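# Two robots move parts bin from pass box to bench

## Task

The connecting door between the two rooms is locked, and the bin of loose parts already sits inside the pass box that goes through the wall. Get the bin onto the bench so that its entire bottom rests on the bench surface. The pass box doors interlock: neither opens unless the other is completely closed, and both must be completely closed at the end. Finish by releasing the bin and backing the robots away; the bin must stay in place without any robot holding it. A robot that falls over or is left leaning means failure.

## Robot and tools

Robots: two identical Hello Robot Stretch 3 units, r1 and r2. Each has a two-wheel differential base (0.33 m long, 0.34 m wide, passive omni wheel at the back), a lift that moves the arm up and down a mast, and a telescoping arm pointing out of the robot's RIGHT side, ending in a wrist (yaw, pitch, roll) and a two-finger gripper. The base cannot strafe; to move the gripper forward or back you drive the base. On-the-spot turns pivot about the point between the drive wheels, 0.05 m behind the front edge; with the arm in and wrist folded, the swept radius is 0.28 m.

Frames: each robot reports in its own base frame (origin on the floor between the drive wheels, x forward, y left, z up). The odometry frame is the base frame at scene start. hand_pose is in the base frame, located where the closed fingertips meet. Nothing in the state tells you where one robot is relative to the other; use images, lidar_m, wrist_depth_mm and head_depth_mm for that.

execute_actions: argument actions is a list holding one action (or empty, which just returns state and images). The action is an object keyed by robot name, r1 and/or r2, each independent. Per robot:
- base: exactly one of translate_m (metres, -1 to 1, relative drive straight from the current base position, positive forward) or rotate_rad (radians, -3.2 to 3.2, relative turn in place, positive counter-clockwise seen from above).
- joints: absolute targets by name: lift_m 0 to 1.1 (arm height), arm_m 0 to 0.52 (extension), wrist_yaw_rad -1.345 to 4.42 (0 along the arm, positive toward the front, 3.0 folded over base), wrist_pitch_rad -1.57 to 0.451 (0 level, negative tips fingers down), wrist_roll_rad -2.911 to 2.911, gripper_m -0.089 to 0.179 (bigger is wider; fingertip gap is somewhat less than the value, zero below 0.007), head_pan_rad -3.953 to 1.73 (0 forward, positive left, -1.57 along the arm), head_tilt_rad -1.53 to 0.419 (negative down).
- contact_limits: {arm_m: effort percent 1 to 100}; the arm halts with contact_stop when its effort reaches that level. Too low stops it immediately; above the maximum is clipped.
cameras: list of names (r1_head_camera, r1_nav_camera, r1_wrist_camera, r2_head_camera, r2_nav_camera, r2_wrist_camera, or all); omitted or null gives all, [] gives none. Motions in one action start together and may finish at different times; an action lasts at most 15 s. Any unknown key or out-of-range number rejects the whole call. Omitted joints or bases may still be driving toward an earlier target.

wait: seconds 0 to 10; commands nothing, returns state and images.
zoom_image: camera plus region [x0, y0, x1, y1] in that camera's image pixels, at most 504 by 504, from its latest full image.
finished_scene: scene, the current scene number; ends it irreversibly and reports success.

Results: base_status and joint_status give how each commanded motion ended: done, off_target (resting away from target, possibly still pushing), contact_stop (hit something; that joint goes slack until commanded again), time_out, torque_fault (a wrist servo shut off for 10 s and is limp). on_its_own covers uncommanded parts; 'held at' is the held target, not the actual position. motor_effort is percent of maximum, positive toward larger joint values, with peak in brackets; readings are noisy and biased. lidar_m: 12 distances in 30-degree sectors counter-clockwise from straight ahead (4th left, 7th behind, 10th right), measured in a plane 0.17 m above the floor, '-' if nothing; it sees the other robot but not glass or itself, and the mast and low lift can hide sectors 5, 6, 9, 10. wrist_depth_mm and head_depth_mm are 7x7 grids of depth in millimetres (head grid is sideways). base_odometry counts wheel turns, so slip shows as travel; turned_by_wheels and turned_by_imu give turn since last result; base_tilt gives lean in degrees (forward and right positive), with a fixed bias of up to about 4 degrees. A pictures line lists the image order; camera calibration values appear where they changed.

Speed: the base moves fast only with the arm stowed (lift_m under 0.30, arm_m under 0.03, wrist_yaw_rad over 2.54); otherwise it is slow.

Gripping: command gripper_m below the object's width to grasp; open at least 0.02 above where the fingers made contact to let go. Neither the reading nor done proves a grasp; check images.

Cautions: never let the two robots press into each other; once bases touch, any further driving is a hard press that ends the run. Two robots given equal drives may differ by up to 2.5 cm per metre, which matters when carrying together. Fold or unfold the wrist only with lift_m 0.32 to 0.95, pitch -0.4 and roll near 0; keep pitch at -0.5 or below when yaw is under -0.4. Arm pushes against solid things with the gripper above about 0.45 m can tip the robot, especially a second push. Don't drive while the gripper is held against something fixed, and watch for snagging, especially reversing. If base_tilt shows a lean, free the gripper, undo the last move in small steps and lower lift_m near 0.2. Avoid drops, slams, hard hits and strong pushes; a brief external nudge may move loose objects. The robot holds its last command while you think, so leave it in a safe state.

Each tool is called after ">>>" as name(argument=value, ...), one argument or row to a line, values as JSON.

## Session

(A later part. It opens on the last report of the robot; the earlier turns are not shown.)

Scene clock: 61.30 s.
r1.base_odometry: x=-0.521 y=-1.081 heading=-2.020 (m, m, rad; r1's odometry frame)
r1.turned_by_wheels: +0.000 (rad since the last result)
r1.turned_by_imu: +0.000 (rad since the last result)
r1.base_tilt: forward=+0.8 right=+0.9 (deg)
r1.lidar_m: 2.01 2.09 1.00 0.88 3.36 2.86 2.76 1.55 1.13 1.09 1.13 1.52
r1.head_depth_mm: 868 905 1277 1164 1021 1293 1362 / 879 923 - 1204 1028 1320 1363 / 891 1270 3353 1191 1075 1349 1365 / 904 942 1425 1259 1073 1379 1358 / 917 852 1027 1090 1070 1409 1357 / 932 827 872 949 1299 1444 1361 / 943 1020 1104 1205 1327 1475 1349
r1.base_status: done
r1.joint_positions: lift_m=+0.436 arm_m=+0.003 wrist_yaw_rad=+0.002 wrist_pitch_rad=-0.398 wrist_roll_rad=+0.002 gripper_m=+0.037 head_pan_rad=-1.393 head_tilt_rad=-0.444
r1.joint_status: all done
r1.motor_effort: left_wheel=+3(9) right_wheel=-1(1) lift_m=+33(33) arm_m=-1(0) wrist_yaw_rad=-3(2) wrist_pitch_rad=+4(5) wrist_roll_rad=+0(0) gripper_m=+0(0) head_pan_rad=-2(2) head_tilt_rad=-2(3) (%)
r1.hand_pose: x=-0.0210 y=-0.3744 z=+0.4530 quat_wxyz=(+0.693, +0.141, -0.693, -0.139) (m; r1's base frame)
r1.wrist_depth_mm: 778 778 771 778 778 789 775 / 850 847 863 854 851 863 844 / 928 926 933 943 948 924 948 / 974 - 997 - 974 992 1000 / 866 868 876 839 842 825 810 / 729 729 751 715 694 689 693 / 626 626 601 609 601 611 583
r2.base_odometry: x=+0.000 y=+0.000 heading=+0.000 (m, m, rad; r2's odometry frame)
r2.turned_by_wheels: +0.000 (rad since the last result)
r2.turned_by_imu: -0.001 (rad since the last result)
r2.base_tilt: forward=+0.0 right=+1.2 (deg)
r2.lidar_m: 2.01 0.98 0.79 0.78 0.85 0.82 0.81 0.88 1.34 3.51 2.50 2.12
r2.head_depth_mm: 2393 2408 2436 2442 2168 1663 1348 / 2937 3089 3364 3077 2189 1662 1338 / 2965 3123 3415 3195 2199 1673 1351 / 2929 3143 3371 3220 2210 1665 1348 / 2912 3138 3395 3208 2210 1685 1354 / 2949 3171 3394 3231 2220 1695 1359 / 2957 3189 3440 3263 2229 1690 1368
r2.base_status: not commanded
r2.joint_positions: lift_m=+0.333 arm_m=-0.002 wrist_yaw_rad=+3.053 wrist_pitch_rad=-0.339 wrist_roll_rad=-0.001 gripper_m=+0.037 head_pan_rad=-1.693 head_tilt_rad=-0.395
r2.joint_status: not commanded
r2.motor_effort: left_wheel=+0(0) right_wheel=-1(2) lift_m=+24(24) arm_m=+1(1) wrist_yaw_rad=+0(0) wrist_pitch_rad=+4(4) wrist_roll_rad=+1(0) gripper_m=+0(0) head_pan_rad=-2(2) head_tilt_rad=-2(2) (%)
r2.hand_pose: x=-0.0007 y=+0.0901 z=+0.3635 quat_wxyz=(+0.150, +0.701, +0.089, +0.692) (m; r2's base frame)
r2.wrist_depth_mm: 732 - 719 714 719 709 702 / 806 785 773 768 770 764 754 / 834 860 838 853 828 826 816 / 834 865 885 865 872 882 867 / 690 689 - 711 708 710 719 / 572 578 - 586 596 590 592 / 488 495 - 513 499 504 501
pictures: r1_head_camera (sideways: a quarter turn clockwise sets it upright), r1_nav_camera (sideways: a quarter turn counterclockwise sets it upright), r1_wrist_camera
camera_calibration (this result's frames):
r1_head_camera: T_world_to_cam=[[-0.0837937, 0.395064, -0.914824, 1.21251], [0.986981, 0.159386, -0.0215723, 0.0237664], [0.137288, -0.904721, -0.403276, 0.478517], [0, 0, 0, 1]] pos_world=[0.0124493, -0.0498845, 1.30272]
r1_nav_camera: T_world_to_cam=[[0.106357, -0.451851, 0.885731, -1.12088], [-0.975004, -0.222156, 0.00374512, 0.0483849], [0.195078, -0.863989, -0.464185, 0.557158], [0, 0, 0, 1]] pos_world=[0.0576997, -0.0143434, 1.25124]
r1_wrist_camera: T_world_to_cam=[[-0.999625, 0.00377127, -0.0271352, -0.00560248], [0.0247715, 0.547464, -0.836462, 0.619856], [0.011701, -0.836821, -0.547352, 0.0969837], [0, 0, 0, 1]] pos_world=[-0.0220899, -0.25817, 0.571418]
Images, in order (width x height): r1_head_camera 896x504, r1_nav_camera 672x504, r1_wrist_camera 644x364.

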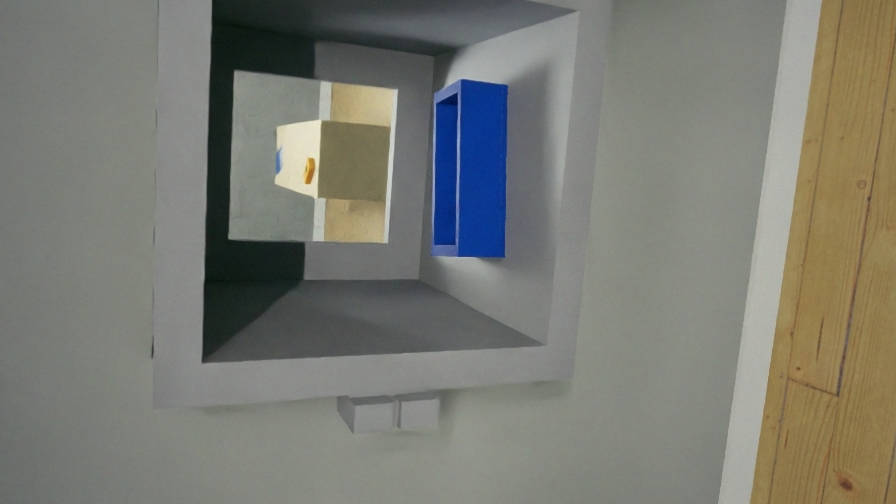

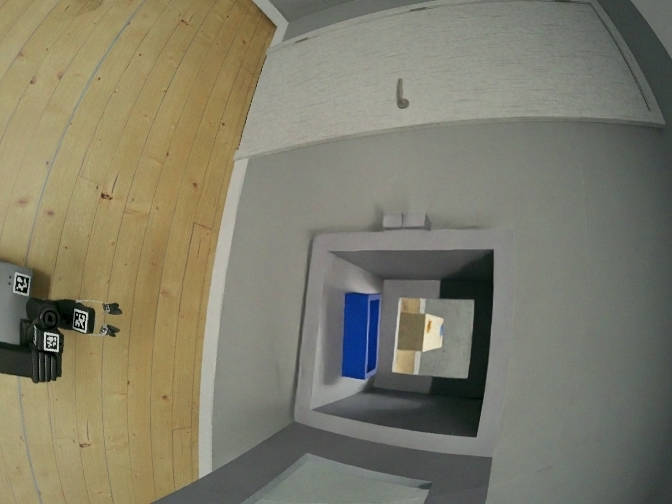

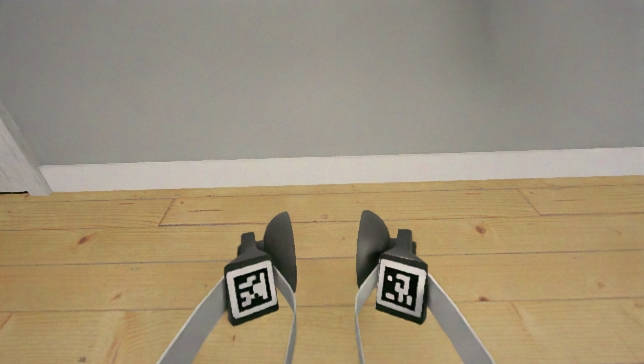

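>>> execute_actions(
  actions=[
    {"r1":{"base":{"rotate_rad":-0.8},"joints":{"wrist_yaw_rad":1.5}}},
  ],
  cameras=[],
)

>>> execute_actions(
  actions=[
    {"r1":{"base":{"translate_m":0.39},"joints":{"lift_m":1.0}}},
  ],
  cameras=[],
)

>>> execute_actions(
  actions=[
    {"r1":{"base":{"rotate_rad":0.8},"joints":{"wrist_pitch_rad":-1.0,"wrist_roll_rad":1.57,"gripper_m":0.12}}},
  ],
  cameras=[],
)

>>> execute_actions(
  actions=[
    {"r1":{"base":{"translate_m":-0.2},"joints":{"wrist_yaw_rad":0,"head_pan_rad":-1.57,"head_tilt_rad":-0.6}}},
  ],
  cameras=["r1_head_camera","r1_nav_camera","r1_wrist_camera"],
)

Scene clock: 84.60 s.
r1.base_odometry: x=-0.521 y=-1.081 heading=-2.820 (m, m, rad; r1's odometry frame)
r1.turned_by_wheels: -0.800 (rad since the last result)
r1.turned_by_imu: -0.810 (rad since the last result)
r1.base_tilt: forward=+0.8 right=+0.9 (deg)
r1.lidar_m: 1.25 2.01 2.02 1.02 1.00 0.87 3.23 2.76 2.25 1.27 1.09 1.09
r1.head_depth_mm: 1433 427 446 481 544 1635 1366 / 1310 460 479 513 551 596 1261 / 1214 493 518 572 613 660 1324 / 1124 533 577 1428 1533 743 1360 / 1049 583 1190 1308 831 1522 1358 / 985 644 762 1168 871 1411 1358 / 927 720 782 866 950 1306 1334
r1.base_status: done
r1.joint_positions: lift_m=+0.436 arm_m=+0.003 wrist_yaw_rad=+1.498 wrist_pitch_rad=-0.398 wrist_roll_rad=+0.002 gripper_m=+0.037 head_pan_rad=-1.393 head_tilt_rad=-0.445
r1.joint_status: all done
r1.motor_effort: left_wheel=+3(8) right_wheel=-2(3) lift_m=+33(33) arm_m=+0(0) wrist_yaw_rad=+2(2) wrist_pitch_rad=+4(5) wrist_roll_rad=+0(0) gripper_m=-1(0) head_pan_rad=-2(4) head_tilt_rad=-1(2) (%)
r1.hand_pose: x=+0.2049 y=-0.1642 z=+0.4530 quat_wxyz=(+0.603, +0.575, -0.413, +0.369) (m; r1's base frame)
r1.wrist_depth_mm: - - - - 929 787 685 / - - - - 993 831 731 / - - - - - 920 758 / - - - - - 901 817 / 870 864 879 838 867 828 804 / 735 737 729 702 686 698 688 / 620 619 603 615 603 598 594
r2.base_odometry: x=+0.000 y=+0.000 heading=+0.000 (m, m, rad; r2's odometry frame)
r2.turned_by_wheels: +0.000 (rad since the last result)
r2.turned_by_imu: -0.006 (rad since the last result)
r2.base_tilt: forward=-0.1 right=+1.1 (deg)
r2.lidar_m: 2.01 0.98 0.79 0.78 0.85 0.82 0.81 0.88 1.35 3.51 2.49 2.12
r2.head_depth_mm: 2396 2415 2437 2462 2171 1662 1340 / 2939 3145 3348 3068 2175 1668 1339 / 2964 3135 3417 3189 2190 1665 1350 / 2973 3166 3419 3202 2196 1673 1352 / 2932 3161 3420 3165 2209 1677 1357 / 2960 3166 3408 3284 2231 1681 1353 / 2963 3149 3455 3249 2235 1692 1363
r2.base_status: not commanded
r2.joint_positions: lift_m=+0.333 arm_m=-0.002 wrist_yaw_rad=+3.053 wrist_pitch_rad=-0.339 wrist_roll_rad=-0.001 gripper_m=+0.037 head_pan_rad=-1.693 head_tilt_rad=-0.395
r2.joint_status: not commanded
r2.motor_effort: left_wheel=+0(0) right_wheel=-1(1) lift_m=+24(24) arm_m=+1(0) wrist_yaw_rad=+0(1) wrist_pitch_rad=+4(4) wrist_roll_rad=+0(0) gripper_m=+0(0) head_pan_rad=-3(2) head_tilt_rad=-2(2) (%)
r2.hand_pose: x=-0.0007 y=+0.0901 z=+0.3635 quat_wxyz=(+0.150, +0.701, +0.089, +0.692) (m; r2's base frame)
r2.wrist_depth_mm: 736 - 722 716 715 705 705 / 796 804 788 770 763 755 754 / 852 853 846 846 834 826 818 / 828 869 892 861 859 871 862 / 691 693 - 717 713 729 730 / 569 584 - 576 586 594 599 / 493 497 - 513 496 507 511
pictures: none
No camera images: the call's "cameras" was empty. Leave "cameras" out to get every camera's image.

Scene clock: 90.57 s.
r1.base_odometry: x=-0.891 y=-1.205 heading=-2.819 (m, m, rad; r1's odometry frame)
r1.turned_by_wheels: +0.000 (rad since the last result)
r1.turned_by_imu: +0.000 (rad since the last result)
r1.base_tilt: forward=+0.9 right=+0.9 (deg)
r1.lidar_m: 0.93 1.56 1.74 2.00 1.52 1.20 3.57 3.05 1.66 0.94 0.81 0.81
r1.head_depth_mm: 1050 625 1253 1436 1534 - - / 965 672 700 753 813 1531 - / 887 700 743 806 877 1436 1366 / 824 662 778 842 892 1279 1338 / 769 613 911 996 931 1147 1285 / 722 572 1098 1172 895 764 - / 679 534 - 1191 851 736 -
r1.base_status: done
r1.joint_positions: lift_m=+1.000 arm_m=+0.003 wrist_yaw_rad=+1.498 wrist_pitch_rad=-0.398 wrist_roll_rad=+0.002 gripper_m=+0.037 head_pan_rad=-1.393 head_tilt_rad=-0.445
r1.joint_status: all done
r1.motor_effort: left_wheel=+3(9) right_wheel=-2(1) lift_m=+45(49) arm_m=+0(0) wrist_yaw_rad=+2(2) wrist_pitch_rad=+4(4) wrist_roll_rad=+0(1) gripper_m=+0(0) head_pan_rad=-4(4) head_tilt_rad=-1(2) (%)
r1.hand_pose: x=+0.2048 y=-0.1642 z=+1.0166 quat_wxyz=(+0.603, +0.575, -0.413, +0.369) (m; r1's base frame)
r1.wrist_depth_mm: - - 978 791 631 358 676 / - - - 867 683 376 782 / - - - 941 741 432 798 / - - - - 817 498 578 / - - - - 848 529 520 / - - - - 915 526 461 / - - - - - 846 671
r2.base_odometry: x=+0.000 y=+0.000 heading=+0.000 (m, m, rad; r2's odometry frame)
r2.turned_by_wheels: +0.000 (rad since the last result)
r2.turned_by_imu: -0.002 (rad since the last result)
r2.base_tilt: forward=-0.2 right=+1.0 (deg)
r2.lidar_m: 2.01 0.98 0.78 0.78 0.85 0.82 0.81 0.88 1.35 3.51 2.49 2.13
r2.head_depth_mm: 2384 2419 2427 2446 2161 1657 1348 / 2947 3127 3334 3077 2185 1660 1342 / 2975 3163 3380 3185 2177 1667 1346 / 2937 3185 3401 3204 2192 1677 1350 / 2962 3142 3417 3219 2201 1686 1359 / 2913 3162 3405 3188 2222 1682 1363 / 2972 3149 3461 3246 2228 1688 1368
r2.base_status: not commanded
r2.joint_positions: lift_m=+0.333 arm_m=-0.002 wrist_yaw_rad=+3.053 wrist_pitch_rad=-0.339 wrist_roll_rad=-0.001 gripper_m=+0.037 head_pan_rad=-1.693 head_tilt_rad=-0.395
r2.joint_status: not commanded
r2.motor_effort: left_wheel=+0(1) right_wheel=-1(1) lift_m=+24(24) arm_m=+0(1) wrist_yaw_rad=+0(0) wrist_pitch_rad=+4(4) wrist_roll_rad=+1(1) gripper_m=+0(0) head_pan_rad=-2(3) head_tilt_rad=-1(2) (%)
r2.hand_pose: x=-0.0007 y=+0.0901 z=+0.3635 quat_wxyz=(+0.150, +0.701, +0.089, +0.692) (m; r2's base frame)
r2.wrist_depth_mm: 738 - 718 728 715 705 699 / 797 801 769 776 772 766 766 / 832 863 843 847 847 815 827 / 824 869 875 870 865 872 864 / 689 692 - 702 714 725 715 / 578 580 - 584 583 593 595 / 490 495 - 516 501 505 506
pictures: none
No camera images: the call's "cameras" was empty. Leave "cameras" out to get every camera's image.

Scene clock: 92.77 s.
r1.base_odometry: x=-0.891 y=-1.205 heading=-2.020 (m, m, rad; r1's odometry frame)
r1.turned_by_wheels: +0.800 (rad since the last result)
r1.turned_by_imu: +0.808 (rad since the last result)
r1.base_tilt: forward=+0.9 right=+0.9 (deg)
r1.lidar_m: 1.74 1.80 2.47 1.18 1.21 3.17 3.03 1.15 0.84 0.81 0.84 1.12
r1.head_depth_mm: 635 502 - 1175 834 - - / 644 510 1103 1169 895 772 - / 653 518 546 602 662 730 - / 662 712 771 633 910 1008 1122 / 673 724 782 852 935 1033 1160 / 682 735 796 867 952 1054 1192 / 693 746 809 884 973 1088 1204
r1.base_status: done
r1.joint_positions: lift_m=+1.000 arm_m=+0.003 wrist_yaw_rad=+1.499 wrist_pitch_rad=-1.003 wrist_roll_rad=+1.566 gripper_m=+0.120 head_pan_rad=-1.393 head_tilt_rad=-0.445
r1.joint_status: all done
r1.motor_effort: left_wheel=-2(6) right_wheel=+3(6) lift_m=+45(45) arm_m=+0(0) wrist_yaw_rad=+2(2) wrist_pitch_rad=+1(5) wrist_roll_rad=+3(4) gripper_m=+0(77) head_pan_rad=-3(2) head_tilt_rad=-1(3) (%)
r1.hand_pose: x=+0.0956 y=-0.1562 z=+0.9091 quat_wxyz=(+0.329, +0.598, -0.641, -0.350) (m; r1's base frame)
r1.wrist_depth_mm: - - - - 992 848 776 / - - - - - 919 808 / - - - - - 928 816 / - - - - - 973 - / - - - - - - - / - - - - - - 855 / - - - - - - 847
r2.base_odometry: x=+0.000 y=+0.000 heading=+0.000 (m, m, rad; r2's odometry frame)
r2.turned_by_wheels: +0.000 (rad since the last result)
r2.turned_by_imu: -0.001 (rad since the last result)
r2.base_tilt: forward=-0.1 right=+1.1 (deg)
r2.lidar_m: 2.01 0.98 0.78 0.78 0.85 0.82 0.81 0.88 1.35 3.51 2.49 2.11
r2.head_depth_mm: 2394 2404 2444 2463 2154 1660 1338 / 2937 3084 3348 3071 2183 1664 1344 / 2953 3163 3429 3183 2204 1666 1350 / 2926 3152 3372 3250 2185 1683 1356 / 2946 3188 3430 3254 2225 1677 1355 / 2932 3189 3394 3258 2229 1681 1353 / 2945 3208 3429 3225 2239 1696 1363
r2.base_status: not commanded
r2.joint_positions: lift_m=+0.333 arm_m=-0.002 wrist_yaw_rad=+3.053 wrist_pitch_rad=-0.339 wrist_roll_rad=-0.001 gripper_m=+0.037 head_pan_rad=-1.693 head_tilt_rad=-0.395
r2.joint_status: not commanded
r2.motor_effort: left_wheel=+0(0) right_wheel=-1(2) lift_m=+24(24) arm_m=+1(1) wrist_yaw_rad=+1(0) wrist_pitch_rad=+4(4) wrist_roll_rad=+1(1) gripper_m=-1(0) head_pan_rad=-3(2) head_tilt_rad=-2(2) (%)
r2.hand_pose: x=-0.0007 y=+0.0901 z=+0.3635 quat_wxyz=(+0.150, +0.701, +0.089, +0.692) (m; r2's base frame)
r2.wrist_depth_mm: 729 - 714 723 715 705 702 / 802 802 782 774 778 769 760 / 854 859 840 835 836 818 816 / 837 863 882 865 871 855 883 / 696 695 - 703 715 710 730 / 576 582 - 582 588 594 589 / 489 490 - 512 504 501 502
pictures: none
No camera images: the call's "cameras" was empty. Leave "cameras" out to get every camera's image.

Scene clock: 95.73 s.
r1.base_odometry: x=-0.804 y=-1.024 heading=-2.020 (m, m, rad; r1's odometry frame)
r1.turned_by_wheels: +0.000 (rad since the last result)
r1.turned_by_imu: -0.001 (rad since the last result)
r1.base_tilt: forward=+0.9 right=+0.9 (deg)
r1.lidar_m: 1.94 2.01 1.22 1.16 3.68 2.94 2.84 1.15 0.84 0.81 0.84 1.10
r1.head_depth_mm: 480 842 840 - - - - / 479 1034 1116 974 - - - / 478 - 3391 909 - - - / 477 3195 2775 892 810 1222 - / 476 - 1182 917 795 1190 1264 / 476 992 1005 916 791 1190 1233 / 476 641 646 669 750 1180 1229
r1.base_status: done
r1.joint_positions: lift_m=+1.000 arm_m=+0.003 wrist_yaw_rad=+0.002 wrist_pitch_rad=-1.003 wrist_roll_rad=+1.567 gripper_m=+0.120 head_pan_rad=-1.563 head_tilt_rad=-0.592
r1.joint_status: all done
r1.motor_effort: left_wheel=-1(7) right_wheel=+3(1) lift_m=+45(46) arm_m=+0(0) wrist_yaw_rad=-2(2) wrist_pitch_rad=+1(1) wrist_roll_rad=+2(3) gripper_m=+0(0) head_pan_rad=-3(15) head_tilt_rad=-3(12) (%)
r1.hand_pose: x=-0.0213 y=-0.2649 z=+0.9091 quat_wxyz=(+0.003, +0.002, -0.877, -0.481) (m; r1's base frame)
r1.wrist_depth_mm: 609 489 822 - - 906 803 / 525 509 840 - - 943 - / 529 534 822 - - 947 - / 571 545 829 - - 980 841 / 769 566 908 - - 936 861 / 635 620 936 - - - 870 / 467 463 892 - - - 868
r2.base_odometry: x=+0.000 y=+0.000 heading=+0.000 (m, m, rad; r2's odometry frame)
r2.turned_by_wheels: +0.000 (rad since the last result)
r2.turned_by_imu: -0.001 (rad since the last result)
r2.base_tilt: forward=-0.2 right=+1.0 (deg)
r2.lidar_m: 2.01 0.98 0.78 0.78 0.85 0.81 0.81 0.88 1.35 3.50 2.49 2.12
r2.head_depth_mm: 2386 2416 2419 2459 2166 1651 1338 / 2931 3133 3353 3060 2167 1663 1348 / 2935 3149 3432 3171 2199 1664 1349 / 2941 3194 3401 3183 2184 1678 1352 / 2954 3168 3387 3238 2197 1663 1357 / 2996 3199 3439 3240 2228 1681 1358 / 2955 3201 3476 3289 2216 1692 1359
r2.base_status: not commanded
r2.joint_positions: lift_m=+0.333 arm_m=-0.002 wrist_yaw_rad=+3.053 wrist_pitch_rad=-0.339 wrist_roll_rad=-0.001 gripper_m=+0.037 head_pan_rad=-1.693 head_tilt_rad=-0.395
r2.joint_status: not commanded
r2.motor_effort: left_wheel=+0(1) right_wheel=-1(1) lift_m=+24(24) arm_m=+1(1) wrist_yaw_rad=+0(0) wrist_pitch_rad=+4(4) wrist_roll_rad=+0(0) gripper_m=+0(0) head_pan_rad=-2(2) head_tilt_rad=-2(2) (%)
r2.hand_pose: x=-0.0007 y=+0.0901 z=+0.3635 quat_wxyz=(+0.150, +0.701, +0.089, +0.692) (m; r2's base frame)
r2.wrist_depth_mm: 729 - 726 720 720 708 697 / 788 795 773 777 774 754 756 / 853 881 832 845 824 829 817 / 832 875 887 876 857 858 867 / 687 697 - 695 710 717 718 / 576 578 - 588 583 591 592 / 488 495 - 510 498 507 507
pictures: r1_head_camera (sideways: a quarter turn clockwise sets it upright), r1_nav_camera (sideways: a quarter turn counterclockwise sets it upright), r1_wrist_camera
camera_calibration (this result's frames):
r1_head_camera: T_world_to_cam=[[-0.0167925, 0.534035, -0.845296, 1.12142], [0.999691, -0.00650892, -0.0239719, 0.0268085], [-0.0183038, -0.845437, -0.533761, 0.649252], [0, 0, 0, 1]] pos_world=[0.00391495, -0.0497994, 1.29512]
r1_nav_camera: T_world_to_cam=[[0.0293841, -0.588876, 0.807689, -1.01865], [-0.998533, -0.0540544, -0.00308325, 0.0574183], [0.0454748, -0.806414, -0.5896, 0.721246], [0, 0, 0, 1]] pos_world=[0.0544675, -0.0151287, 1.24817]
r1_wrist_camera: T_world_to_cam=[[0.0200988, 0.840327, -0.541708, 0.71718], [0.983463, 0.0809239, 0.162023, -0.0695155], [0.179989, -0.536006, -0.824804, 0.773815], [0, 0, 0, 1]] pos_world=[-0.0853267, -0.182271, 1.03801]
Images, in order (width x height): r1_head_camera 896x504, r1_nav_camera 672x504, r1_wrist_camera 644x364.

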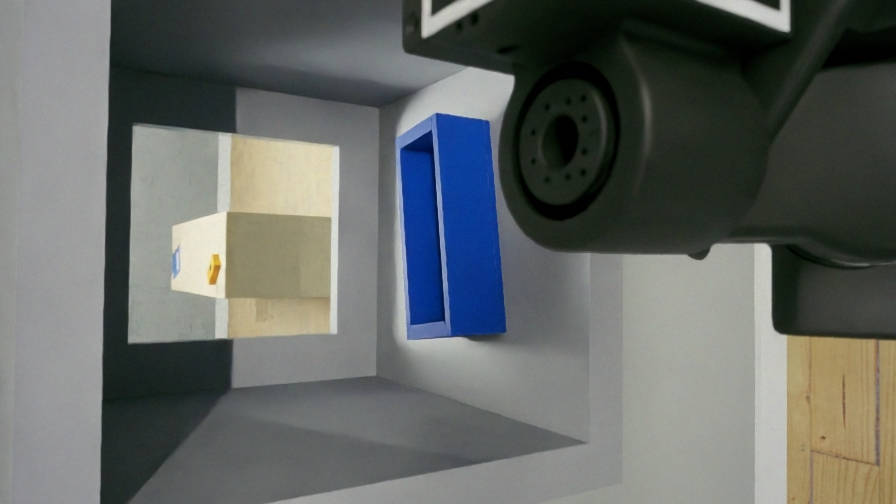

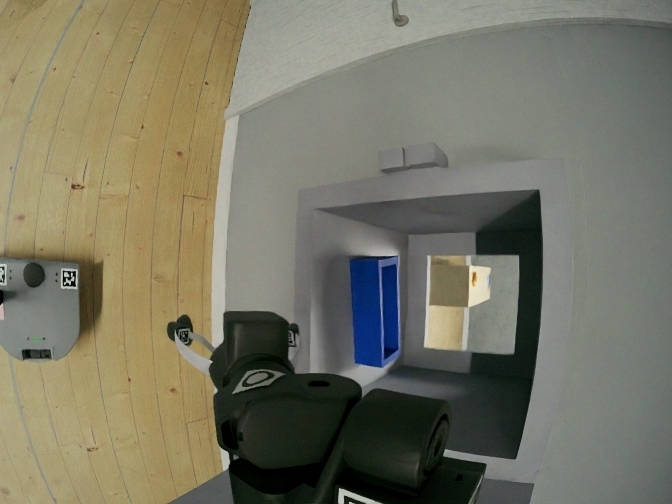

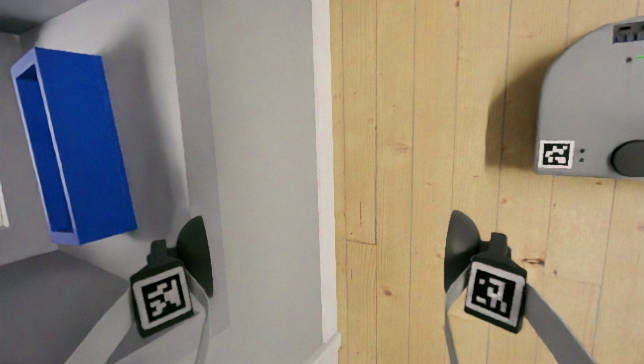

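>>> execute_actions(
  actions=[
    {"r1":{"base":{"translate_m":-0.025},"joints":{"arm_m":0.52,"wrist_pitch_rad":-0.92}}},
  ],
  cameras=["r1_head_camera","r1_wrist_camera"],
)

Scene clock: 105.73 s.
r1.base_odometry: x=-0.793 y=-1.002 heading=-2.020 (m, m, rad; r1's odometry frame)
r1.turned_by_wheels: +0.000 (rad since the last result)
r1.turned_by_imu: -0.001 (rad since the last result)
r1.base_tilt: forward=+0.8 right=+0.9 (deg)
r1.lidar_m: 1.96 2.04 1.23 1.16 3.66 2.92 2.80 1.15 0.84 0.81 0.84 1.11
r1.head_depth_mm: 480 773 - 815 777 1204 1246 / 478 1002 1118 940 801 1203 1236 / 478 - 1185 901 801 1200 1241 / 478 3548 1187 888 795 1195 1237 / 476 - 1205 882 794 1191 1234 / 475 1011 1108 958 791 1188 1234 / 475 722 726 731 762 1189 1230
r1.base_status: done
r1.joint_positions: lift_m=+1.000 arm_m=+0.520 wrist_yaw_rad=+0.000 wrist_pitch_rad=-0.929 wrist_roll_rad=+1.568 gripper_m=+0.120 head_pan_rad=-1.563 head_tilt_rad=-0.593
r1.joint_status: all done
r1.motor_effort: left_wheel=-2(7) right_wheel=+2(4) lift_m=+46(45) arm_m=+3(4) wrist_yaw_rad=+0(2) wrist_pitch_rad=+3(2) wrist_roll_rad=+2(2) gripper_m=+0(0) head_pan_rad=-2(2) head_tilt_rad=-2(3) (%)
r1.hand_pose: x=-0.0215 y=-0.7986 z=+0.9184 quat_wxyz=(+0.002, +0.001, -0.894, -0.448) (m; r1's base frame)
r1.wrist_depth_mm: 370 423 420 249 248 242 215 / - 468 437 307 242 249 219 / - 474 461 315 259 256 222 / - - 483 297 253 262 225 / - - 478 318 265 260 231 / - - 503 331 307 - 235 / - 461 492 309 268 281 237
r2.base_odometry: x=+0.000 y=+0.000 heading=+0.000 (m, m, rad; r2's odometry frame)
r2.turned_by_wheels: +0.000 (rad since the last result)
r2.turned_by_imu: -0.003 (rad since the last result)
r2.base_tilt: forward=-0.2 right=+1.0 (deg)
r2.lidar_m: 2.01 0.98 0.79 0.78 0.85 0.82 0.81 0.88 1.35 3.50 2.49 2.12
r2.head_depth_mm: 2358 2419 2434 2455 2164 1661 1343 / 2952 3093 3347 3095 2196 1668 1342 / 2939 3145 3352 3185 2189 1666 1346 / 2909 3107 3449 3175 2199 1680 1350 / 2948 3189 3402 3174 2205 1671 1348 / 2951 3165 3410 3220 2225 1685 1367 / 2957 3130 3379 3255 2201 1686 1361
r2.base_status: not commanded
r2.joint_positions: lift_m=+0.333 arm_m=-0.002 wrist_yaw_rad=+3.053 wrist_pitch_rad=-0.339 wrist_roll_rad=-0.001 gripper_m=+0.037 head_pan_rad=-1.693 head_tilt_rad=-0.395
r2.joint_status: not commanded
r2.motor_effort: left_wheel=+0(1) right_wheel=-1(0) lift_m=+24(24) arm_m=+1(1) wrist_yaw_rad=+1(0) wrist_pitch_rad=+4(4) wrist_roll_rad=+1(0) gripper_m=-1(0) head_pan_rad=-2(2) head_tilt_rad=-2(2) (%)
r2.hand_pose: x=-0.0007 y=+0.0901 z=+0.3635 quat_wxyz=(+0.150, +0.701, +0.089, +0.692) (m; r2's base frame)
r2.wrist_depth_mm: 728 - 724 717 705 705 704 / 800 800 780 779 777 756 765 / 846 873 848 843 822 836 817 / 826 868 885 887 874 856 858 / 696 701 - 710 724 709 727 / 578 578 - 593 595 593 596 / 491 493 - 517 501 507 509
pictures: r1_head_camera (sideways: a quarter turn clockwise sets it upright), r1_wrist_camera
camera_calibration (this result's frames):
r1_head_camera: T_world_to_cam=[[-0.0166798, 0.534551, -0.844971, 1.12099], [0.99969, -0.00671293, -0.0239807, 0.02682], [-0.0184912, -0.845109, -0.534274, 0.649921], [0, 0, 0, 1]] pos_world=[0.00390403, -0.0497948, 1.29509]
r1_wrist_camera: T_world_to_cam=[[0.0225142, 0.798049, -0.602171, 1.19249], [0.983604, 0.0901211, 0.156212, -0.0149221], [0.178933, -0.595815, -0.782935, 0.409218], [0, 0, 0, 1]] pos_world=[-0.0853932, -0.706503, 1.04081]
Images, in order (width x height): r1_head_camera 896x504, r1_wrist_camera 644x364.

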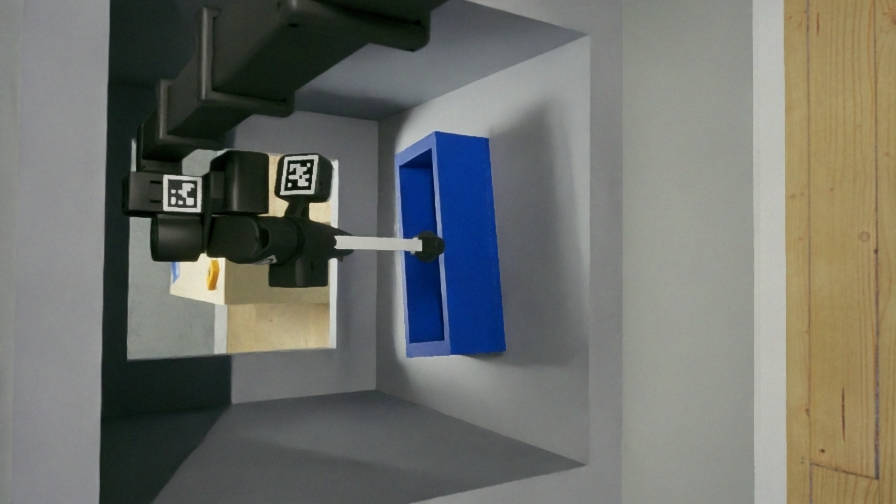

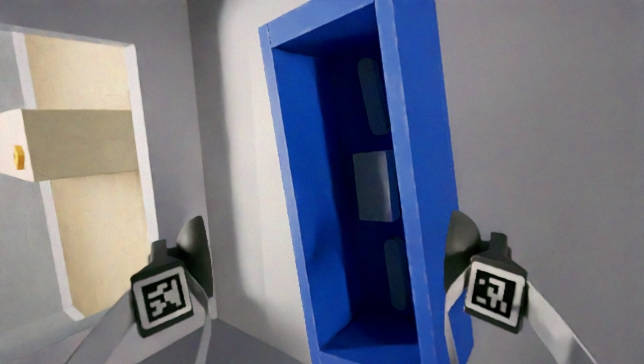

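>>> execute_actions(
  actions=[
    {"r1":{"joints":{"gripper_m":0.175,"lift_m":0.94}}},
  ],
  cameras=["r1_head_camera","r1_wrist_camera"],
)

Scene clock: 114.30 s.
r1.base_odometry: x=-0.793 y=-1.002 heading=-2.020 (m, m, rad; r1's odometry frame)
r1.turned_by_wheels: +0.000 (rad since the last result)
r1.turned_by_imu: -0.001 (rad since the last result)
r1.base_tilt: forward=+0.8 right=+0.9 (deg)
r1.lidar_m: 1.96 2.04 1.23 1.15 3.66 2.92 2.81 1.15 0.84 0.81 0.84 1.10
r1.head_depth_mm: 479 773 727 - 779 1207 1243 / 478 1009 - 940 802 1196 1241 / 478 - - 900 799 1192 1240 / 477 3529 2817 890 797 1199 1233 / 476 - 1204 880 794 1189 1235 / 475 1011 1107 955 791 1186 1230 / 474 724 727 731 764 1184 1232
r1.base_status: not commanded
r1.joint_positions: lift_m=+0.940 arm_m=+0.520 wrist_yaw_rad=+0.000 wrist_pitch_rad=-0.929 wrist_roll_rad=+1.568 gripper_m=+0.175 head_pan_rad=-1.563 head_tilt_rad=-0.593
r1.joint_status: all done
r1.motor_effort: left_wheel=-2(1) right_wheel=+3(3) lift_m=+20(39) arm_m=+4(3) wrist_yaw_rad=+0(1) wrist_pitch_rad=+2(2) wrist_roll_rad=+2(2) gripper_m=+0(84) head_pan_rad=-3(2) head_tilt_rad=-3(1) (%)
r1.hand_pose: x=-0.0215 y=-0.7986 z=+0.8594 quat_wxyz=(+0.002, +0.001, -0.894, -0.448) (m; r1's base frame)
r1.wrist_depth_mm: 372 404 222 199 212 193 169 / - 416 251 254 215 198 172 / - 425 248 272 215 203 177 / - 433 254 241 209 207 179 / - 456 398 263 205 217 182 / - 483 410 283 200 223 180 / - 462 433 279 194 225 196
r2.base_odometry: x=+0.000 y=+0.000 heading=+0.000 (m, m, rad; r2's odometry frame)
r2.turned_by_wheels: +0.000 (rad since the last result)
r2.turned_by_imu: -0.002 (rad since the last result)
r2.base_tilt: forward=+0.0 right=+1.1 (deg)
r2.lidar_m: 2.00 0.98 0.79 0.78 0.85 0.82 0.81 0.88 1.35 3.50 2.49 2.13
r2.head_depth_mm: 2407 2411 2430 2434 2165 1668 1341 / 2918 3146 3322 3070 2200 1662 1348 / 2958 3149 3396 3151 2193 1670 1346 / 2939 3159 3425 3210 2215 1684 1346 / 2940 3172 3392 3215 2187 1668 1348 / 2919 3172 3392 3250 2221 1673 1354 / 2941 3186 3438 3258 2231 1686 1362
r2.base_status: not commanded
r2.joint_positions: lift_m=+0.333 arm_m=-0.002 wrist_yaw_rad=+3.053 wrist_pitch_rad=-0.339 wrist_roll_rad=-0.001 gripper_m=+0.037 head_pan_rad=-1.693 head_tilt_rad=-0.395
r2.joint_status: not commanded
r2.motor_effort: left_wheel=+0(1) right_wheel=-1(1) lift_m=+24(24) arm_m=+1(1) wrist_yaw_rad=+0(0) wrist_pitch_rad=+4(4) wrist_roll_rad=+1(0) gripper_m=+0(0) head_pan_rad=-2(2) head_tilt_rad=-2(2) (%)
r2.hand_pose: x=-0.0007 y=+0.0901 z=+0.3635 quat_wxyz=(+0.150, +0.701, +0.089, +0.692) (m; r2's base frame)
r2.wrist_depth_mm: 739 - 712 709 715 709 700 / 790 801 781 776 766 752 757 / 830 864 850 828 837 822 825 / 828 871 885 881 865 853 870 / 695 695 - 716 710 719 726 / 576 582 - 584 588 591 596 / 489 494 - 514 500 502 504
pictures: r1_head_camera (sideways: a quarter turn clockwise sets it upright), r1_wrist_camera
camera_calibration (this result's frames):
r1_head_camera: T_world_to_cam=[[-0.0166797, 0.534551, -0.844971, 1.12099], [0.99969, -0.00671305, -0.0239807, 0.02682], [-0.0184913, -0.845109, -0.534274, 0.64992], [0, 0, 0, 1]] pos_world=[0.00390403, -0.0497948, 1.29509]
r1_wrist_camera: T_world_to_cam=[[0.0225142, 0.798049, -0.602171, 1.15695], [0.983604, 0.0901211, 0.156212, -0.00570236], [0.178933, -0.595815, -0.782935, 0.363009], [0, 0, 0, 1]] pos_world=[-0.0853932, -0.706504, 0.981785]
Images, in order (width x height): r1_head_camera 896x504, r1_wrist_camera 644x364.

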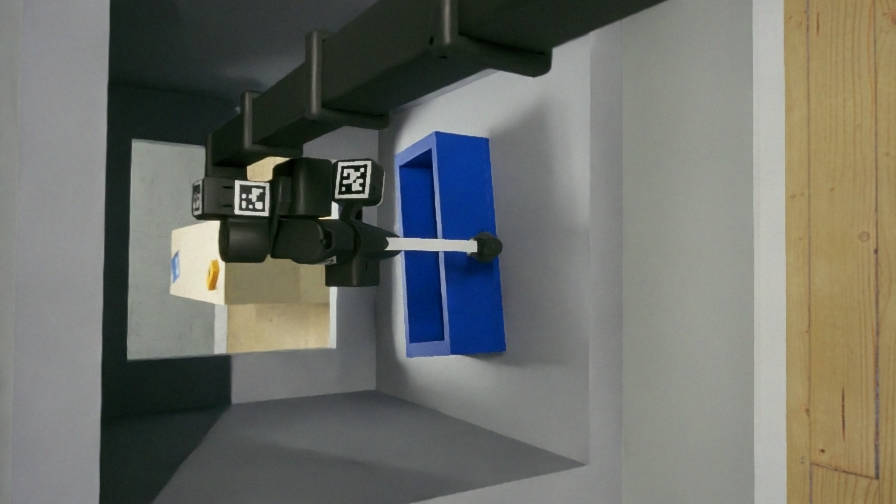

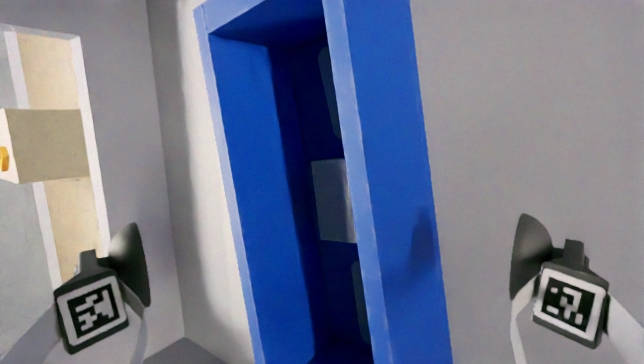

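>>> execute_actions(
  actions=[
    {"r1":{"joints":{"wrist_pitch_rad":-1.2,"gripper_m":0.12,"lift_m":0.96}}},
  ],
  cameras=["r1_head_camera","r1_wrist_camera"],
)

Scene clock: 123.10 s.
r1.base_odometry: x=-0.793 y=-1.002 heading=-2.020 (m, m, rad; r1's odometry frame)
r1.turned_by_wheels: +0.000 (rad since the last result)
r1.turned_by_imu: -0.001 (rad since the last result)
r1.base_tilt: forward=+0.8 right=+0.9 (deg)
r1.lidar_m: 1.96 2.04 1.23 1.16 3.67 2.91 2.81 1.15 0.84 0.81 0.84 1.11
r1.head_depth_mm: 479 772 - - 777 1205 1247 / 479 1008 - 967 803 1204 1243 / 478 - 1208 902 798 1199 1237 / 477 3627 - 887 799 1192 1239 / 476 - 1203 884 794 1189 1234 / 475 1011 1110 954 792 1187 1229 / 475 722 727 733 763 1178 1231
r1.base_status: not commanded
r1.joint_positions: lift_m=+0.960 arm_m=+0.520 wrist_yaw_rad=+0.000 wrist_pitch_rad=-1.198 wrist_roll_rad=+1.568 gripper_m=+0.120 head_pan_rad=-1.563 head_tilt_rad=-0.593
r1.joint_status: all done
r1.motor_effort: left_wheel=-1(1) right_wheel=+3(3) lift_m=+45(47) arm_m=+3(3) wrist_yaw_rad=+0(0) wrist_pitch_rad=-1(2) wrist_roll_rad=+2(2) gripper_m=-1(83) head_pan_rad=-3(3) head_tilt_rad=-1(2) (%)
r1.hand_pose: x=-0.0215 y=-0.7352 z=+0.8507 quat_wxyz=(+0.002, +0.001, -0.826, -0.564) (m; r1's base frame)
r1.wrist_depth_mm: 354 214 197 242 222 203 772 / 366 251 205 249 227 209 760 / 387 245 213 253 235 214 800 / 394 250 250 260 241 219 815 / 410 257 255 263 249 221 845 / 418 397 303 263 257 - 895 / 423 257 288 253 264 240 922
r2.base_odometry: x=+0.000 y=+0.000 heading=+0.000 (m, m, rad; r2's odometry frame)
r2.turned_by_wheels: +0.000 (rad since the last result)
r2.turned_by_imu: -0.002 (rad since the last result)
r2.base_tilt: forward=+0.0 right=+1.0 (deg)
r2.lidar_m: 2.00 0.98 0.79 0.78 0.85 0.82 0.81 0.88 1.35 3.51 2.50 2.12
r2.head_depth_mm: 2390 2405 2453 2472 2144 1670 1342 / 2964 3143 3352 3102 2175 1674 1351 / 2946 3143 3386 3190 2183 1664 1349 / 2946 3143 3397 3238 2205 1688 1354 / 2946 3221 3446 3219 2209 1681 1349 / 2945 3185 3412 3282 2212 1688 1356 / 2969 3193 3375 3248 2224 1688 1354
r2.base_status: not commanded
r2.joint_positions: lift_m=+0.333 arm_m=-0.002 wrist_yaw_rad=+3.053 wrist_pitch_rad=-0.339 wrist_roll_rad=-0.001 gripper_m=+0.037 head_pan_rad=-1.693 head_tilt_rad=-0.395
r2.joint_status: not commanded
r2.motor_effort: left_wheel=+0(0) right_wheel=+0(2) lift_m=+24(24) arm_m=+1(0) wrist_yaw_rad=+0(0) wrist_pitch_rad=+4(4) wrist_roll_rad=+1(0) gripper_m=+0(0) head_pan_rad=-2(2) head_tilt_rad=-1(2) (%)
r2.hand_pose: x=-0.0007 y=+0.0901 z=+0.3635 quat_wxyz=(+0.150, +0.701, +0.089, +0.692) (m; r2's base frame)
r2.wrist_depth_mm: 729 - 715 720 713 710 706 / 793 799 773 772 776 763 770 / 839 868 854 844 829 821 832 / 835 867 875 880 859 853 863 / 692 695 - 704 710 719 711 / 577 580 - 582 592 596 605 / 488 494 - 512 499 509 511
pictures: r1_head_camera (sideways: a quarter turn clockwise sets it upright), r1_wrist_camera
camera_calibration (this result's frames):
r1_head_camera: T_world_to_cam=[[-0.0166796, 0.534551, -0.844972, 1.12099], [0.99969, -0.00671318, -0.0239807, 0.02682], [-0.0184914, -0.84511, -0.534273, 0.64992], [0, 0, 0, 1]] pos_world=[0.00390402, -0.0497948, 1.29509]
r1_wrist_camera: T_world_to_cam=[[0.0226766, 0.929511, -0.368095, 0.998722], [0.983627, 0.0451007, 0.174484, -0.0586654], [0.178787, -0.366025, -0.913269, 0.673773], [0, 0, 0, 1]] pos_world=[-0.0854044, -0.679059, 0.993198]
Images, in order (width x height): r1_head_camera 896x504, r1_wrist_camera 644x364.

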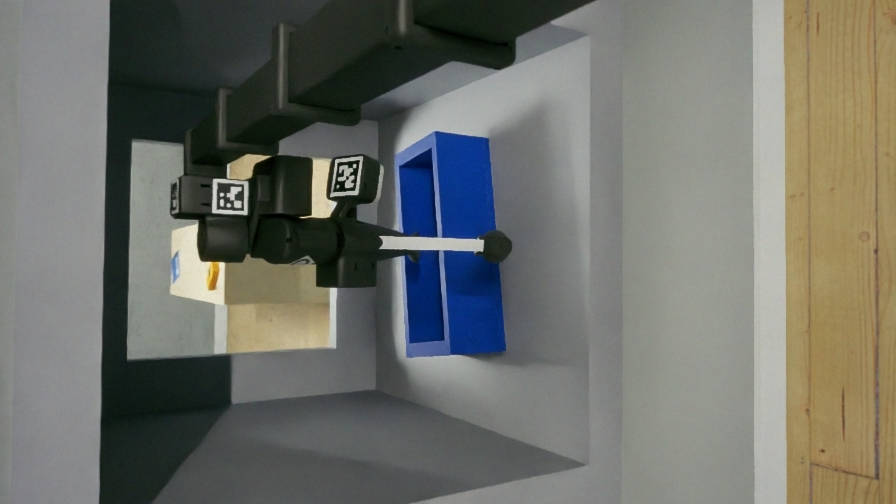

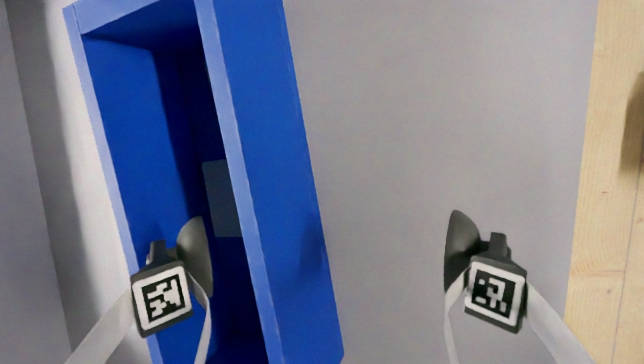

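>>> execute_actions(
  actions=[
    {"r1":{"joints":{"wrist_pitch_rad":-1.1,"lift_m":0.895}}},
  ],
  cameras=["r1_head_camera","r1_wrist_camera"],
)

Scene clock: 127.57 s.
r1.base_odometry: x=-0.793 y=-1.002 heading=-2.020 (m, m, rad; r1's odometry frame)
r1.turned_by_wheels: +0.000 (rad since the last result)
r1.turned_by_imu: +0.000 (rad since the last result)
r1.base_tilt: forward=+0.8 right=+0.9 (deg)
r1.lidar_m: 1.97 2.04 1.24 1.15 3.64 2.92 2.81 1.15 0.84 0.81 0.84 1.11
r1.head_depth_mm: 479 773 770 723 - 1236 1244 / 479 1025 1022 - 800 1203 1245 / 478 - - 890 798 1196 1241 / 477 3183 2773 885 795 1193 1232 / 476 - 1203 882 794 1187 1232 / 475 1011 1115 956 791 1185 1228 / 475 723 726 731 763 1183 1231
r1.base_status: not commanded
r1.joint_positions: lift_m=+0.896 arm_m=+0.520 wrist_yaw_rad=+0.000 wrist_pitch_rad=-1.107 wrist_roll_rad=+1.568 gripper_m=+0.120 head_pan_rad=-1.563 head_tilt_rad=-0.593
r1.joint_status: all done
r1.motor_effort: left_wheel=-1(1) right_wheel=+2(3) lift_m=+19(40) arm_m=+3(3) wrist_yaw_rad=-2(0) wrist_pitch_rad=+2(2) wrist_roll_rad=+2(2) gripper_m=+0(1) head_pan_rad=-2(3) head_tilt_rad=-3(3) (%)
r1.hand_pose: x=-0.0215 y=-0.7575 z=+0.7942 quat_wxyz=(+0.002, +0.001, -0.850, -0.526) (m; r1's base frame)
r1.wrist_depth_mm: 181 186 149 187 167 150 135 / 185 207 147 191 172 153 138 / 185 211 143 195 176 157 141 / 187 214 140 197 181 161 144 / 374 205 138 201 188 162 148 / 388 194 141 201 194 - 152 / 396 211 145 195 199 176 152
r2.base_odometry: x=+0.000 y=+0.000 heading=+0.000 (m, m, rad; r2's odometry frame)
r2.turned_by_wheels: +0.000 (rad since the last result)
r2.turned_by_imu: -0.001 (rad since the last result)
r2.base_tilt: forward=-0.1 right=+1.1 (deg)
r2.lidar_m: 2.01 0.98 0.78 0.78 0.85 0.82 0.81 0.88 1.35 3.50 2.49 2.12
r2.head_depth_mm: 2385 2401 2414 2455 2164 1662 1341 / 2956 3066 3386 3106 2192 1666 1352 / 2972 3188 3416 3201 2203 1648 1355 / 2948 3148 3440 3224 2215 1672 1356 / 2945 3170 3430 3255 2223 1681 1351 / 2921 3156 3390 3258 2217 1680 1356 / 2944 3143 3413 3320 2219 1693 1359
r2.base_status: not commanded
r2.joint_positions: lift_m=+0.333 arm_m=-0.002 wrist_yaw_rad=+3.053 wrist_pitch_rad=-0.339 wrist_roll_rad=-0.001 gripper_m=+0.037 head_pan_rad=-1.693 head_tilt_rad=-0.395
r2.joint_status: not commanded
r2.motor_effort: left_wheel=+0(0) right_wheel=-2(0) lift_m=+24(24) arm_m=+1(1) wrist_yaw_rad=+0(0) wrist_pitch_rad=+4(4) wrist_roll_rad=+0(1) gripper_m=+0(0) head_pan_rad=-2(3) head_tilt_rad=-2(2) (%)
r2.hand_pose: x=-0.0007 y=+0.0901 z=+0.3635 quat_wxyz=(+0.150, +0.701, +0.089, +0.692) (m; r2's base frame)
r2.wrist_depth_mm: 742 - 719 728 706 711 706 / 793 788 779 771 779 772 760 / 853 860 845 846 840 817 818 / 824 872 869 870 869 865 869 / 691 694 - 702 718 706 712 / 571 582 - 579 592 586 593 / 494 496 - 514 502 506 501
pictures: r1_head_camera (sideways: a quarter turn clockwise sets it upright), r1_wrist_camera
camera_calibration (this result's frames):
r1_head_camera: T_world_to_cam=[[-0.0166798, 0.534551, -0.844971, 1.12099], [0.99969, -0.00671282, -0.0239807, 0.02682], [-0.0184911, -0.845109, -0.534274, 0.64992], [0, 0, 0, 1]] pos_world=[0.00390404, -0.0497948, 1.29509]
r1_wrist_camera: T_world_to_cam=[[0.0226171, 0.892077, -0.451317, 1.03636], [0.98362, 0.0608951, 0.169658, -0.0320119], [0.178831, -0.447761, -0.876087, 0.522556], [0, 0, 0, 1]] pos_world=[-0.0854012, -0.688584, 0.930962]
Images, in order (width x height): r1_head_camera 896x504, r1_wrist_camera 644x364.

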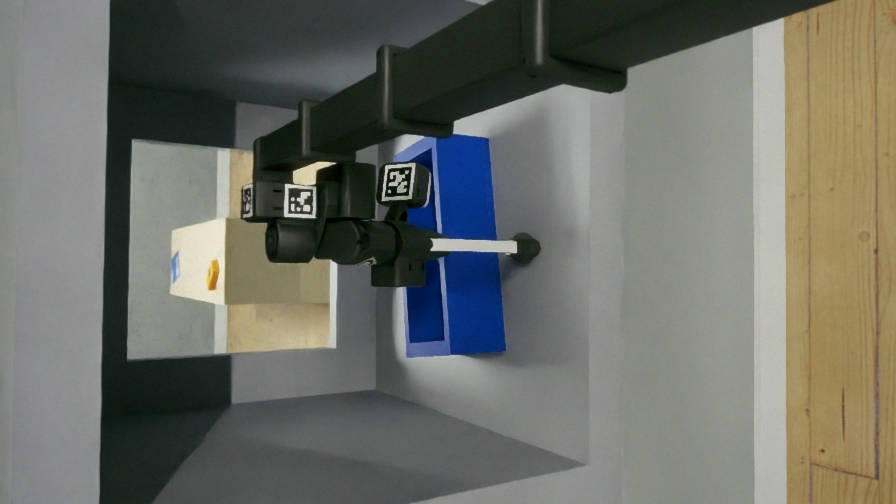

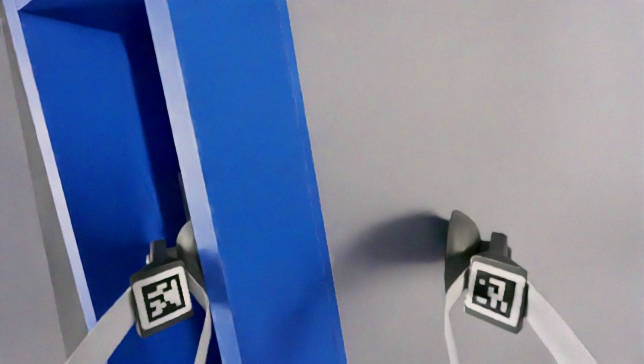

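Far finger is inside. Close.

>>> execute_actions(
  actions=[
    {"r1":{"joints":{"gripper_m":-0.03}}},
  ],
  cameras=[],
)

>>> execute_actions(
  actions=[
    {"r1":{"joints":{"lift_m":0.94}}},
  ],
  cameras=["r1_head_camera","r1_wrist_camera"],
)

Scene clock: 132.70 s.
r1.base_odometry: x=-0.793 y=-1.002 heading=-2.020 (m, m, rad; r1's odometry frame)
r1.turned_by_wheels: +0.000 (rad since the last result)
r1.turned_by_imu: -0.003 (rad since the last result)
r1.base_tilt: forward=+0.8 right=+0.9 (deg)
r1.lidar_m: 1.96 2.04 1.24 1.16 3.66 2.92 2.81 1.15 0.84 0.81 0.84 1.11
r1.head_depth_mm: 480 763 762 717 - 1237 1241 / 479 1016 1010 - 801 1203 1242 / 479 - - 892 799 1203 1241 / 477 3212 2777 888 795 1198 1236 / 476 - 1203 885 794 1189 1242 / 475 1013 1107 954 791 1185 1237 / 474 731 735 738 764 1186 1227
r1.base_status: not commanded
r1.joint_positions: lift_m=+0.896 arm_m=+0.520 wrist_yaw_rad=+0.003 wrist_pitch_rad=-1.093 wrist_roll_rad=+1.559 gripper_m=-0.029 head_pan_rad=-1.563 head_tilt_rad=-0.593
r1.joint_status: all done
r1.motor_effort: left_wheel=+1(3) right_wheel=+0(8) lift_m=+20(20) arm_m=+1(3) wrist_yaw_rad=-3(3) wrist_pitch_rad=-2(22) wrist_roll_rad=+7(8) gripper_m=-18(99) head_pan_rad=-3(3) head_tilt_rad=-1(3) (%)
r1.hand_pose: x=-0.0213 y=-0.7610 z=+0.7955 quat_wxyz=(+0.006, +0.004, -0.854, -0.520) (m; r1's base frame)
r1.wrist_depth_mm: 142 184 184 181 168 151 136 / 139 187 189 178 173 154 138 / 137 184 194 189 178 157 141 / 134 179 166 197 182 161 145 / 132 175 169 118 186 165 148 / 135 170 206 120 185 170 151 / 133 166 212 209 201 173 155
r2.base_odometry: x=+0.000 y=+0.000 heading=+0.000 (m, m, rad; r2's odometry frame)
r2.turned_by_wheels: +0.000 (rad since the last result)
r2.turned_by_imu: -0.001 (rad since the last result)
r2.base_tilt: forward=-0.1 right=+0.9 (deg)
r2.lidar_m: 2.01 0.98 0.79 0.78 0.85 0.82 0.81 0.88 1.35 3.50 2.49 2.12
r2.head_depth_mm: 2387 2393 2433 2451 2167 1664 1341 / 2936 3109 3361 3085 2181 1680 1349 / 2948 3121 3432 3171 2169 1665 1345 / 2961 3169 3423 3224 2194 1683 1356 / 2977 3163 3406 3156 2197 1673 1357 / 2947 3165 3449 3225 2220 1679 1351 / 2983 3199 3445 3269 2235 1690 1360
r2.base_status: not commanded
r2.joint_positions: lift_m=+0.333 arm_m=-0.002 wrist_yaw_rad=+3.053 wrist_pitch_rad=-0.339 wrist_roll_rad=-0.001 gripper_m=+0.037 head_pan_rad=-1.693 head_tilt_rad=-0.395
r2.joint_status: not commanded
r2.motor_effort: left_wheel=-1(0) right_wheel=-1(0) lift_m=+24(24) arm_m=+1(1) wrist_yaw_rad=+0(1) wrist_pitch_rad=+4(5) wrist_roll_rad=+1(1) gripper_m=+0(0) head_pan_rad=-3(3) head_tilt_rad=-2(1) (%)
r2.hand_pose: x=-0.0007 y=+0.0901 z=+0.3635 quat_wxyz=(+0.150, +0.701, +0.089, +0.692) (m; r2's base frame)
r2.wrist_depth_mm: 729 - 725 724 714 701 703 / 787 800 782 776 764 771 753 / 853 862 856 841 833 827 821 / 832 870 868 878 860 848 853 / 687 691 - 709 714 714 727 / 580 578 - 586 581 597 598 / 494 491 - 517 499 506 506
pictures: none
No camera images: the call's "cameras" was empty. Leave "cameras" out to get every camera's image.

Scene clock: 133.93 s.
r1.base_odometry: x=-0.793 y=-1.002 heading=-2.020 (m, m, rad; r1's odometry frame)
r1.turned_by_wheels: +0.000 (rad since the last result)
r1.turned_by_imu: +0.000 (rad since the last result)
r1.base_tilt: forward=+0.8 right=+0.9 (deg)
r1.lidar_m: 1.97 2.04 1.24 1.15 3.66 2.91 2.80 1.15 0.84 0.81 0.84 1.11
r1.head_depth_mm: 480 764 720 - 779 1213 1243 / 479 1008 - 896 801 1202 1245 / 477 - 1171 873 799 1196 1242 / 478 3584 - 867 797 1196 1235 / 476 - 1202 851 793 1189 1233 / 475 1015 1108 953 792 1190 1232 / 474 731 737 741 763 1183 1229
r1.base_status: not commanded
r1.joint_positions: lift_m=+0.939 arm_m=+0.520 wrist_yaw_rad=+0.001 wrist_pitch_rad=-1.129 wrist_roll_rad=+1.568 gripper_m=-0.029 head_pan_rad=-1.563 head_tilt_rad=-0.593
r1.joint_status: all done
r1.motor_effort: left_wheel=+0(0) right_wheel=+1(1) lift_m=+50(50) arm_m=+1(1) wrist_yaw_rad=+0(3) wrist_pitch_rad=+9(9) wrist_roll_rad=+1(7) gripper_m=-21(21) head_pan_rad=-4(3) head_tilt_rad=-2(2) (%)
r1.hand_pose: x=-0.0214 y=-0.7525 z=+0.8360 quat_wxyz=(+0.002, +0.001, -0.845, -0.535) (m; r1's base frame)
r1.wrist_depth_mm: 128 168 187 174 207 186 168 / 128 167 192 187 210 190 171 / 133 165 196 190 216 194 176 / 133 165 170 176 223 198 179 / 132 164 173 118 226 205 183 / 380 163 213 120 227 210 190 / 388 161 218 214 247 214 197
r2.base_odometry: x=+0.000 y=+0.000 heading=+0.000 (m, m, rad; r2's odometry frame)
r2.turned_by_wheels: +0.000 (rad since the last result)
r2.turned_by_imu: +0.000 (rad since the last result)
r2.base_tilt: forward=+0.0 right=+1.0 (deg)
r2.lidar_m: 2.00 0.98 0.78 0.78 0.85 0.82 0.81 0.88 1.35 3.50 2.49 2.12
r2.head_depth_mm: 2408 2425 2442 2449 2162 1666 1339 / 2915 3142 3336 3097 2179 1664 1340 / 2959 3162 3452 3186 2183 1678 1351 / 2897 3199 3421 3191 2203 1668 1353 / 2964 3161 3447 3224 2201 1679 1351 / 2941 3170 3410 3262 2204 1685 1361 / 2972 3180 3420 3305 2227 1684 1361
r2.base_status: not commanded
r2.joint_positions: lift_m=+0.333 arm_m=-0.002 wrist_yaw_rad=+3.053 wrist_pitch_rad=-0.339 wrist_roll_rad=-0.001 gripper_m=+0.037 head_pan_rad=-1.693 head_tilt_rad=-0.395
r2.joint_status: not commanded
r2.motor_effort: left_wheel=-1(0) right_wheel=-1(0) lift_m=+24(24) arm_m=+1(0) wrist_yaw_rad=+0(0) wrist_pitch_rad=+4(4) wrist_roll_rad=+1(0) gripper_m=+0(0) head_pan_rad=-3(2) head_tilt_rad=-2(2) (%)
r2.hand_pose: x=-0.0007 y=+0.0901 z=+0.3635 quat_wxyz=(+0.150, +0.701, +0.089, +0.692) (m; r2's base frame)
r2.wrist_depth_mm: 737 - 728 732 716 702 704 / 796 786 772 774 770 770 748 / 844 857 843 858 843 822 809 / 823 871 873 873 870 864 861 / 687 687 - 703 720 722 715 / 574 581 - 583 596 592 598 / 494 491 - 516 503 504 507
pictures: r1_head_camera (sideways: a quarter turn clockwise sets it upright), r1_wrist_camera
camera_calibration (this result's frames):
r1_head_camera: T_world_to_cam=[[-0.0166659, 0.534661, -0.844902, 1.1209], [0.99969, -0.00673737, -0.0239826, 0.0268224], [-0.018515, -0.84504, -0.534383, 0.650063], [0, 0, 0, 1]] pos_world=[0.00390266, -0.0497939, 1.29508]
r1_wrist_camera: T_world_to_cam=[[0.0223363, 0.901664, -0.43186, 1.04169], [0.983549, 0.0576331, 0.1712, -0.0432474], [0.179254, -0.42858, -0.885544, 0.583794], [0, 0, 0, 1]] pos_world=[-0.0853793, -0.68656, 0.974243]
Images, in order (width x height): r1_head_camera 896x504, r1_wrist_camera 644x364.

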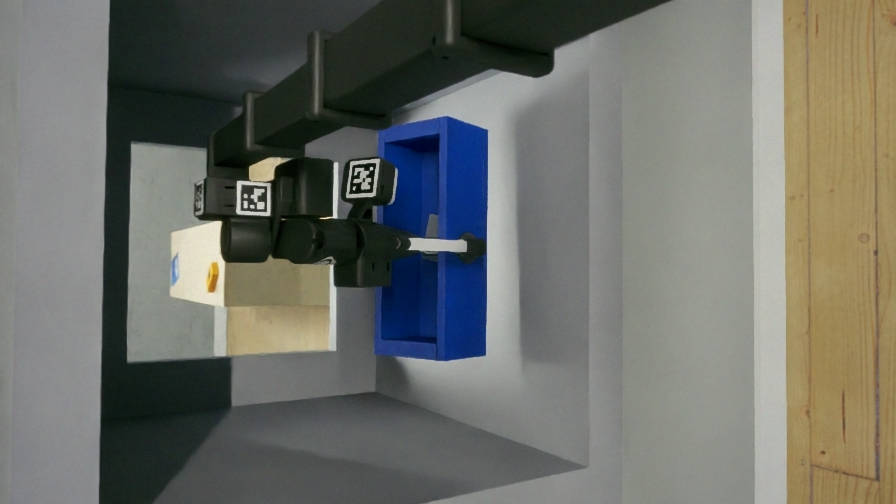

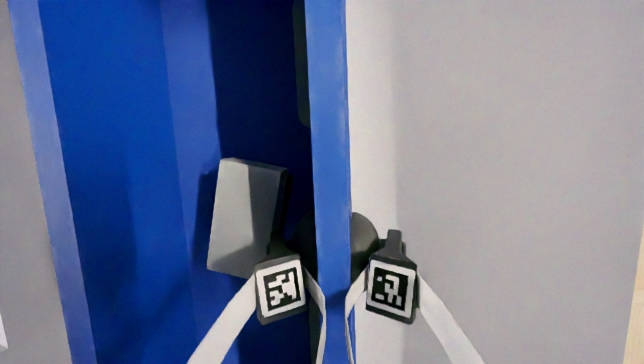

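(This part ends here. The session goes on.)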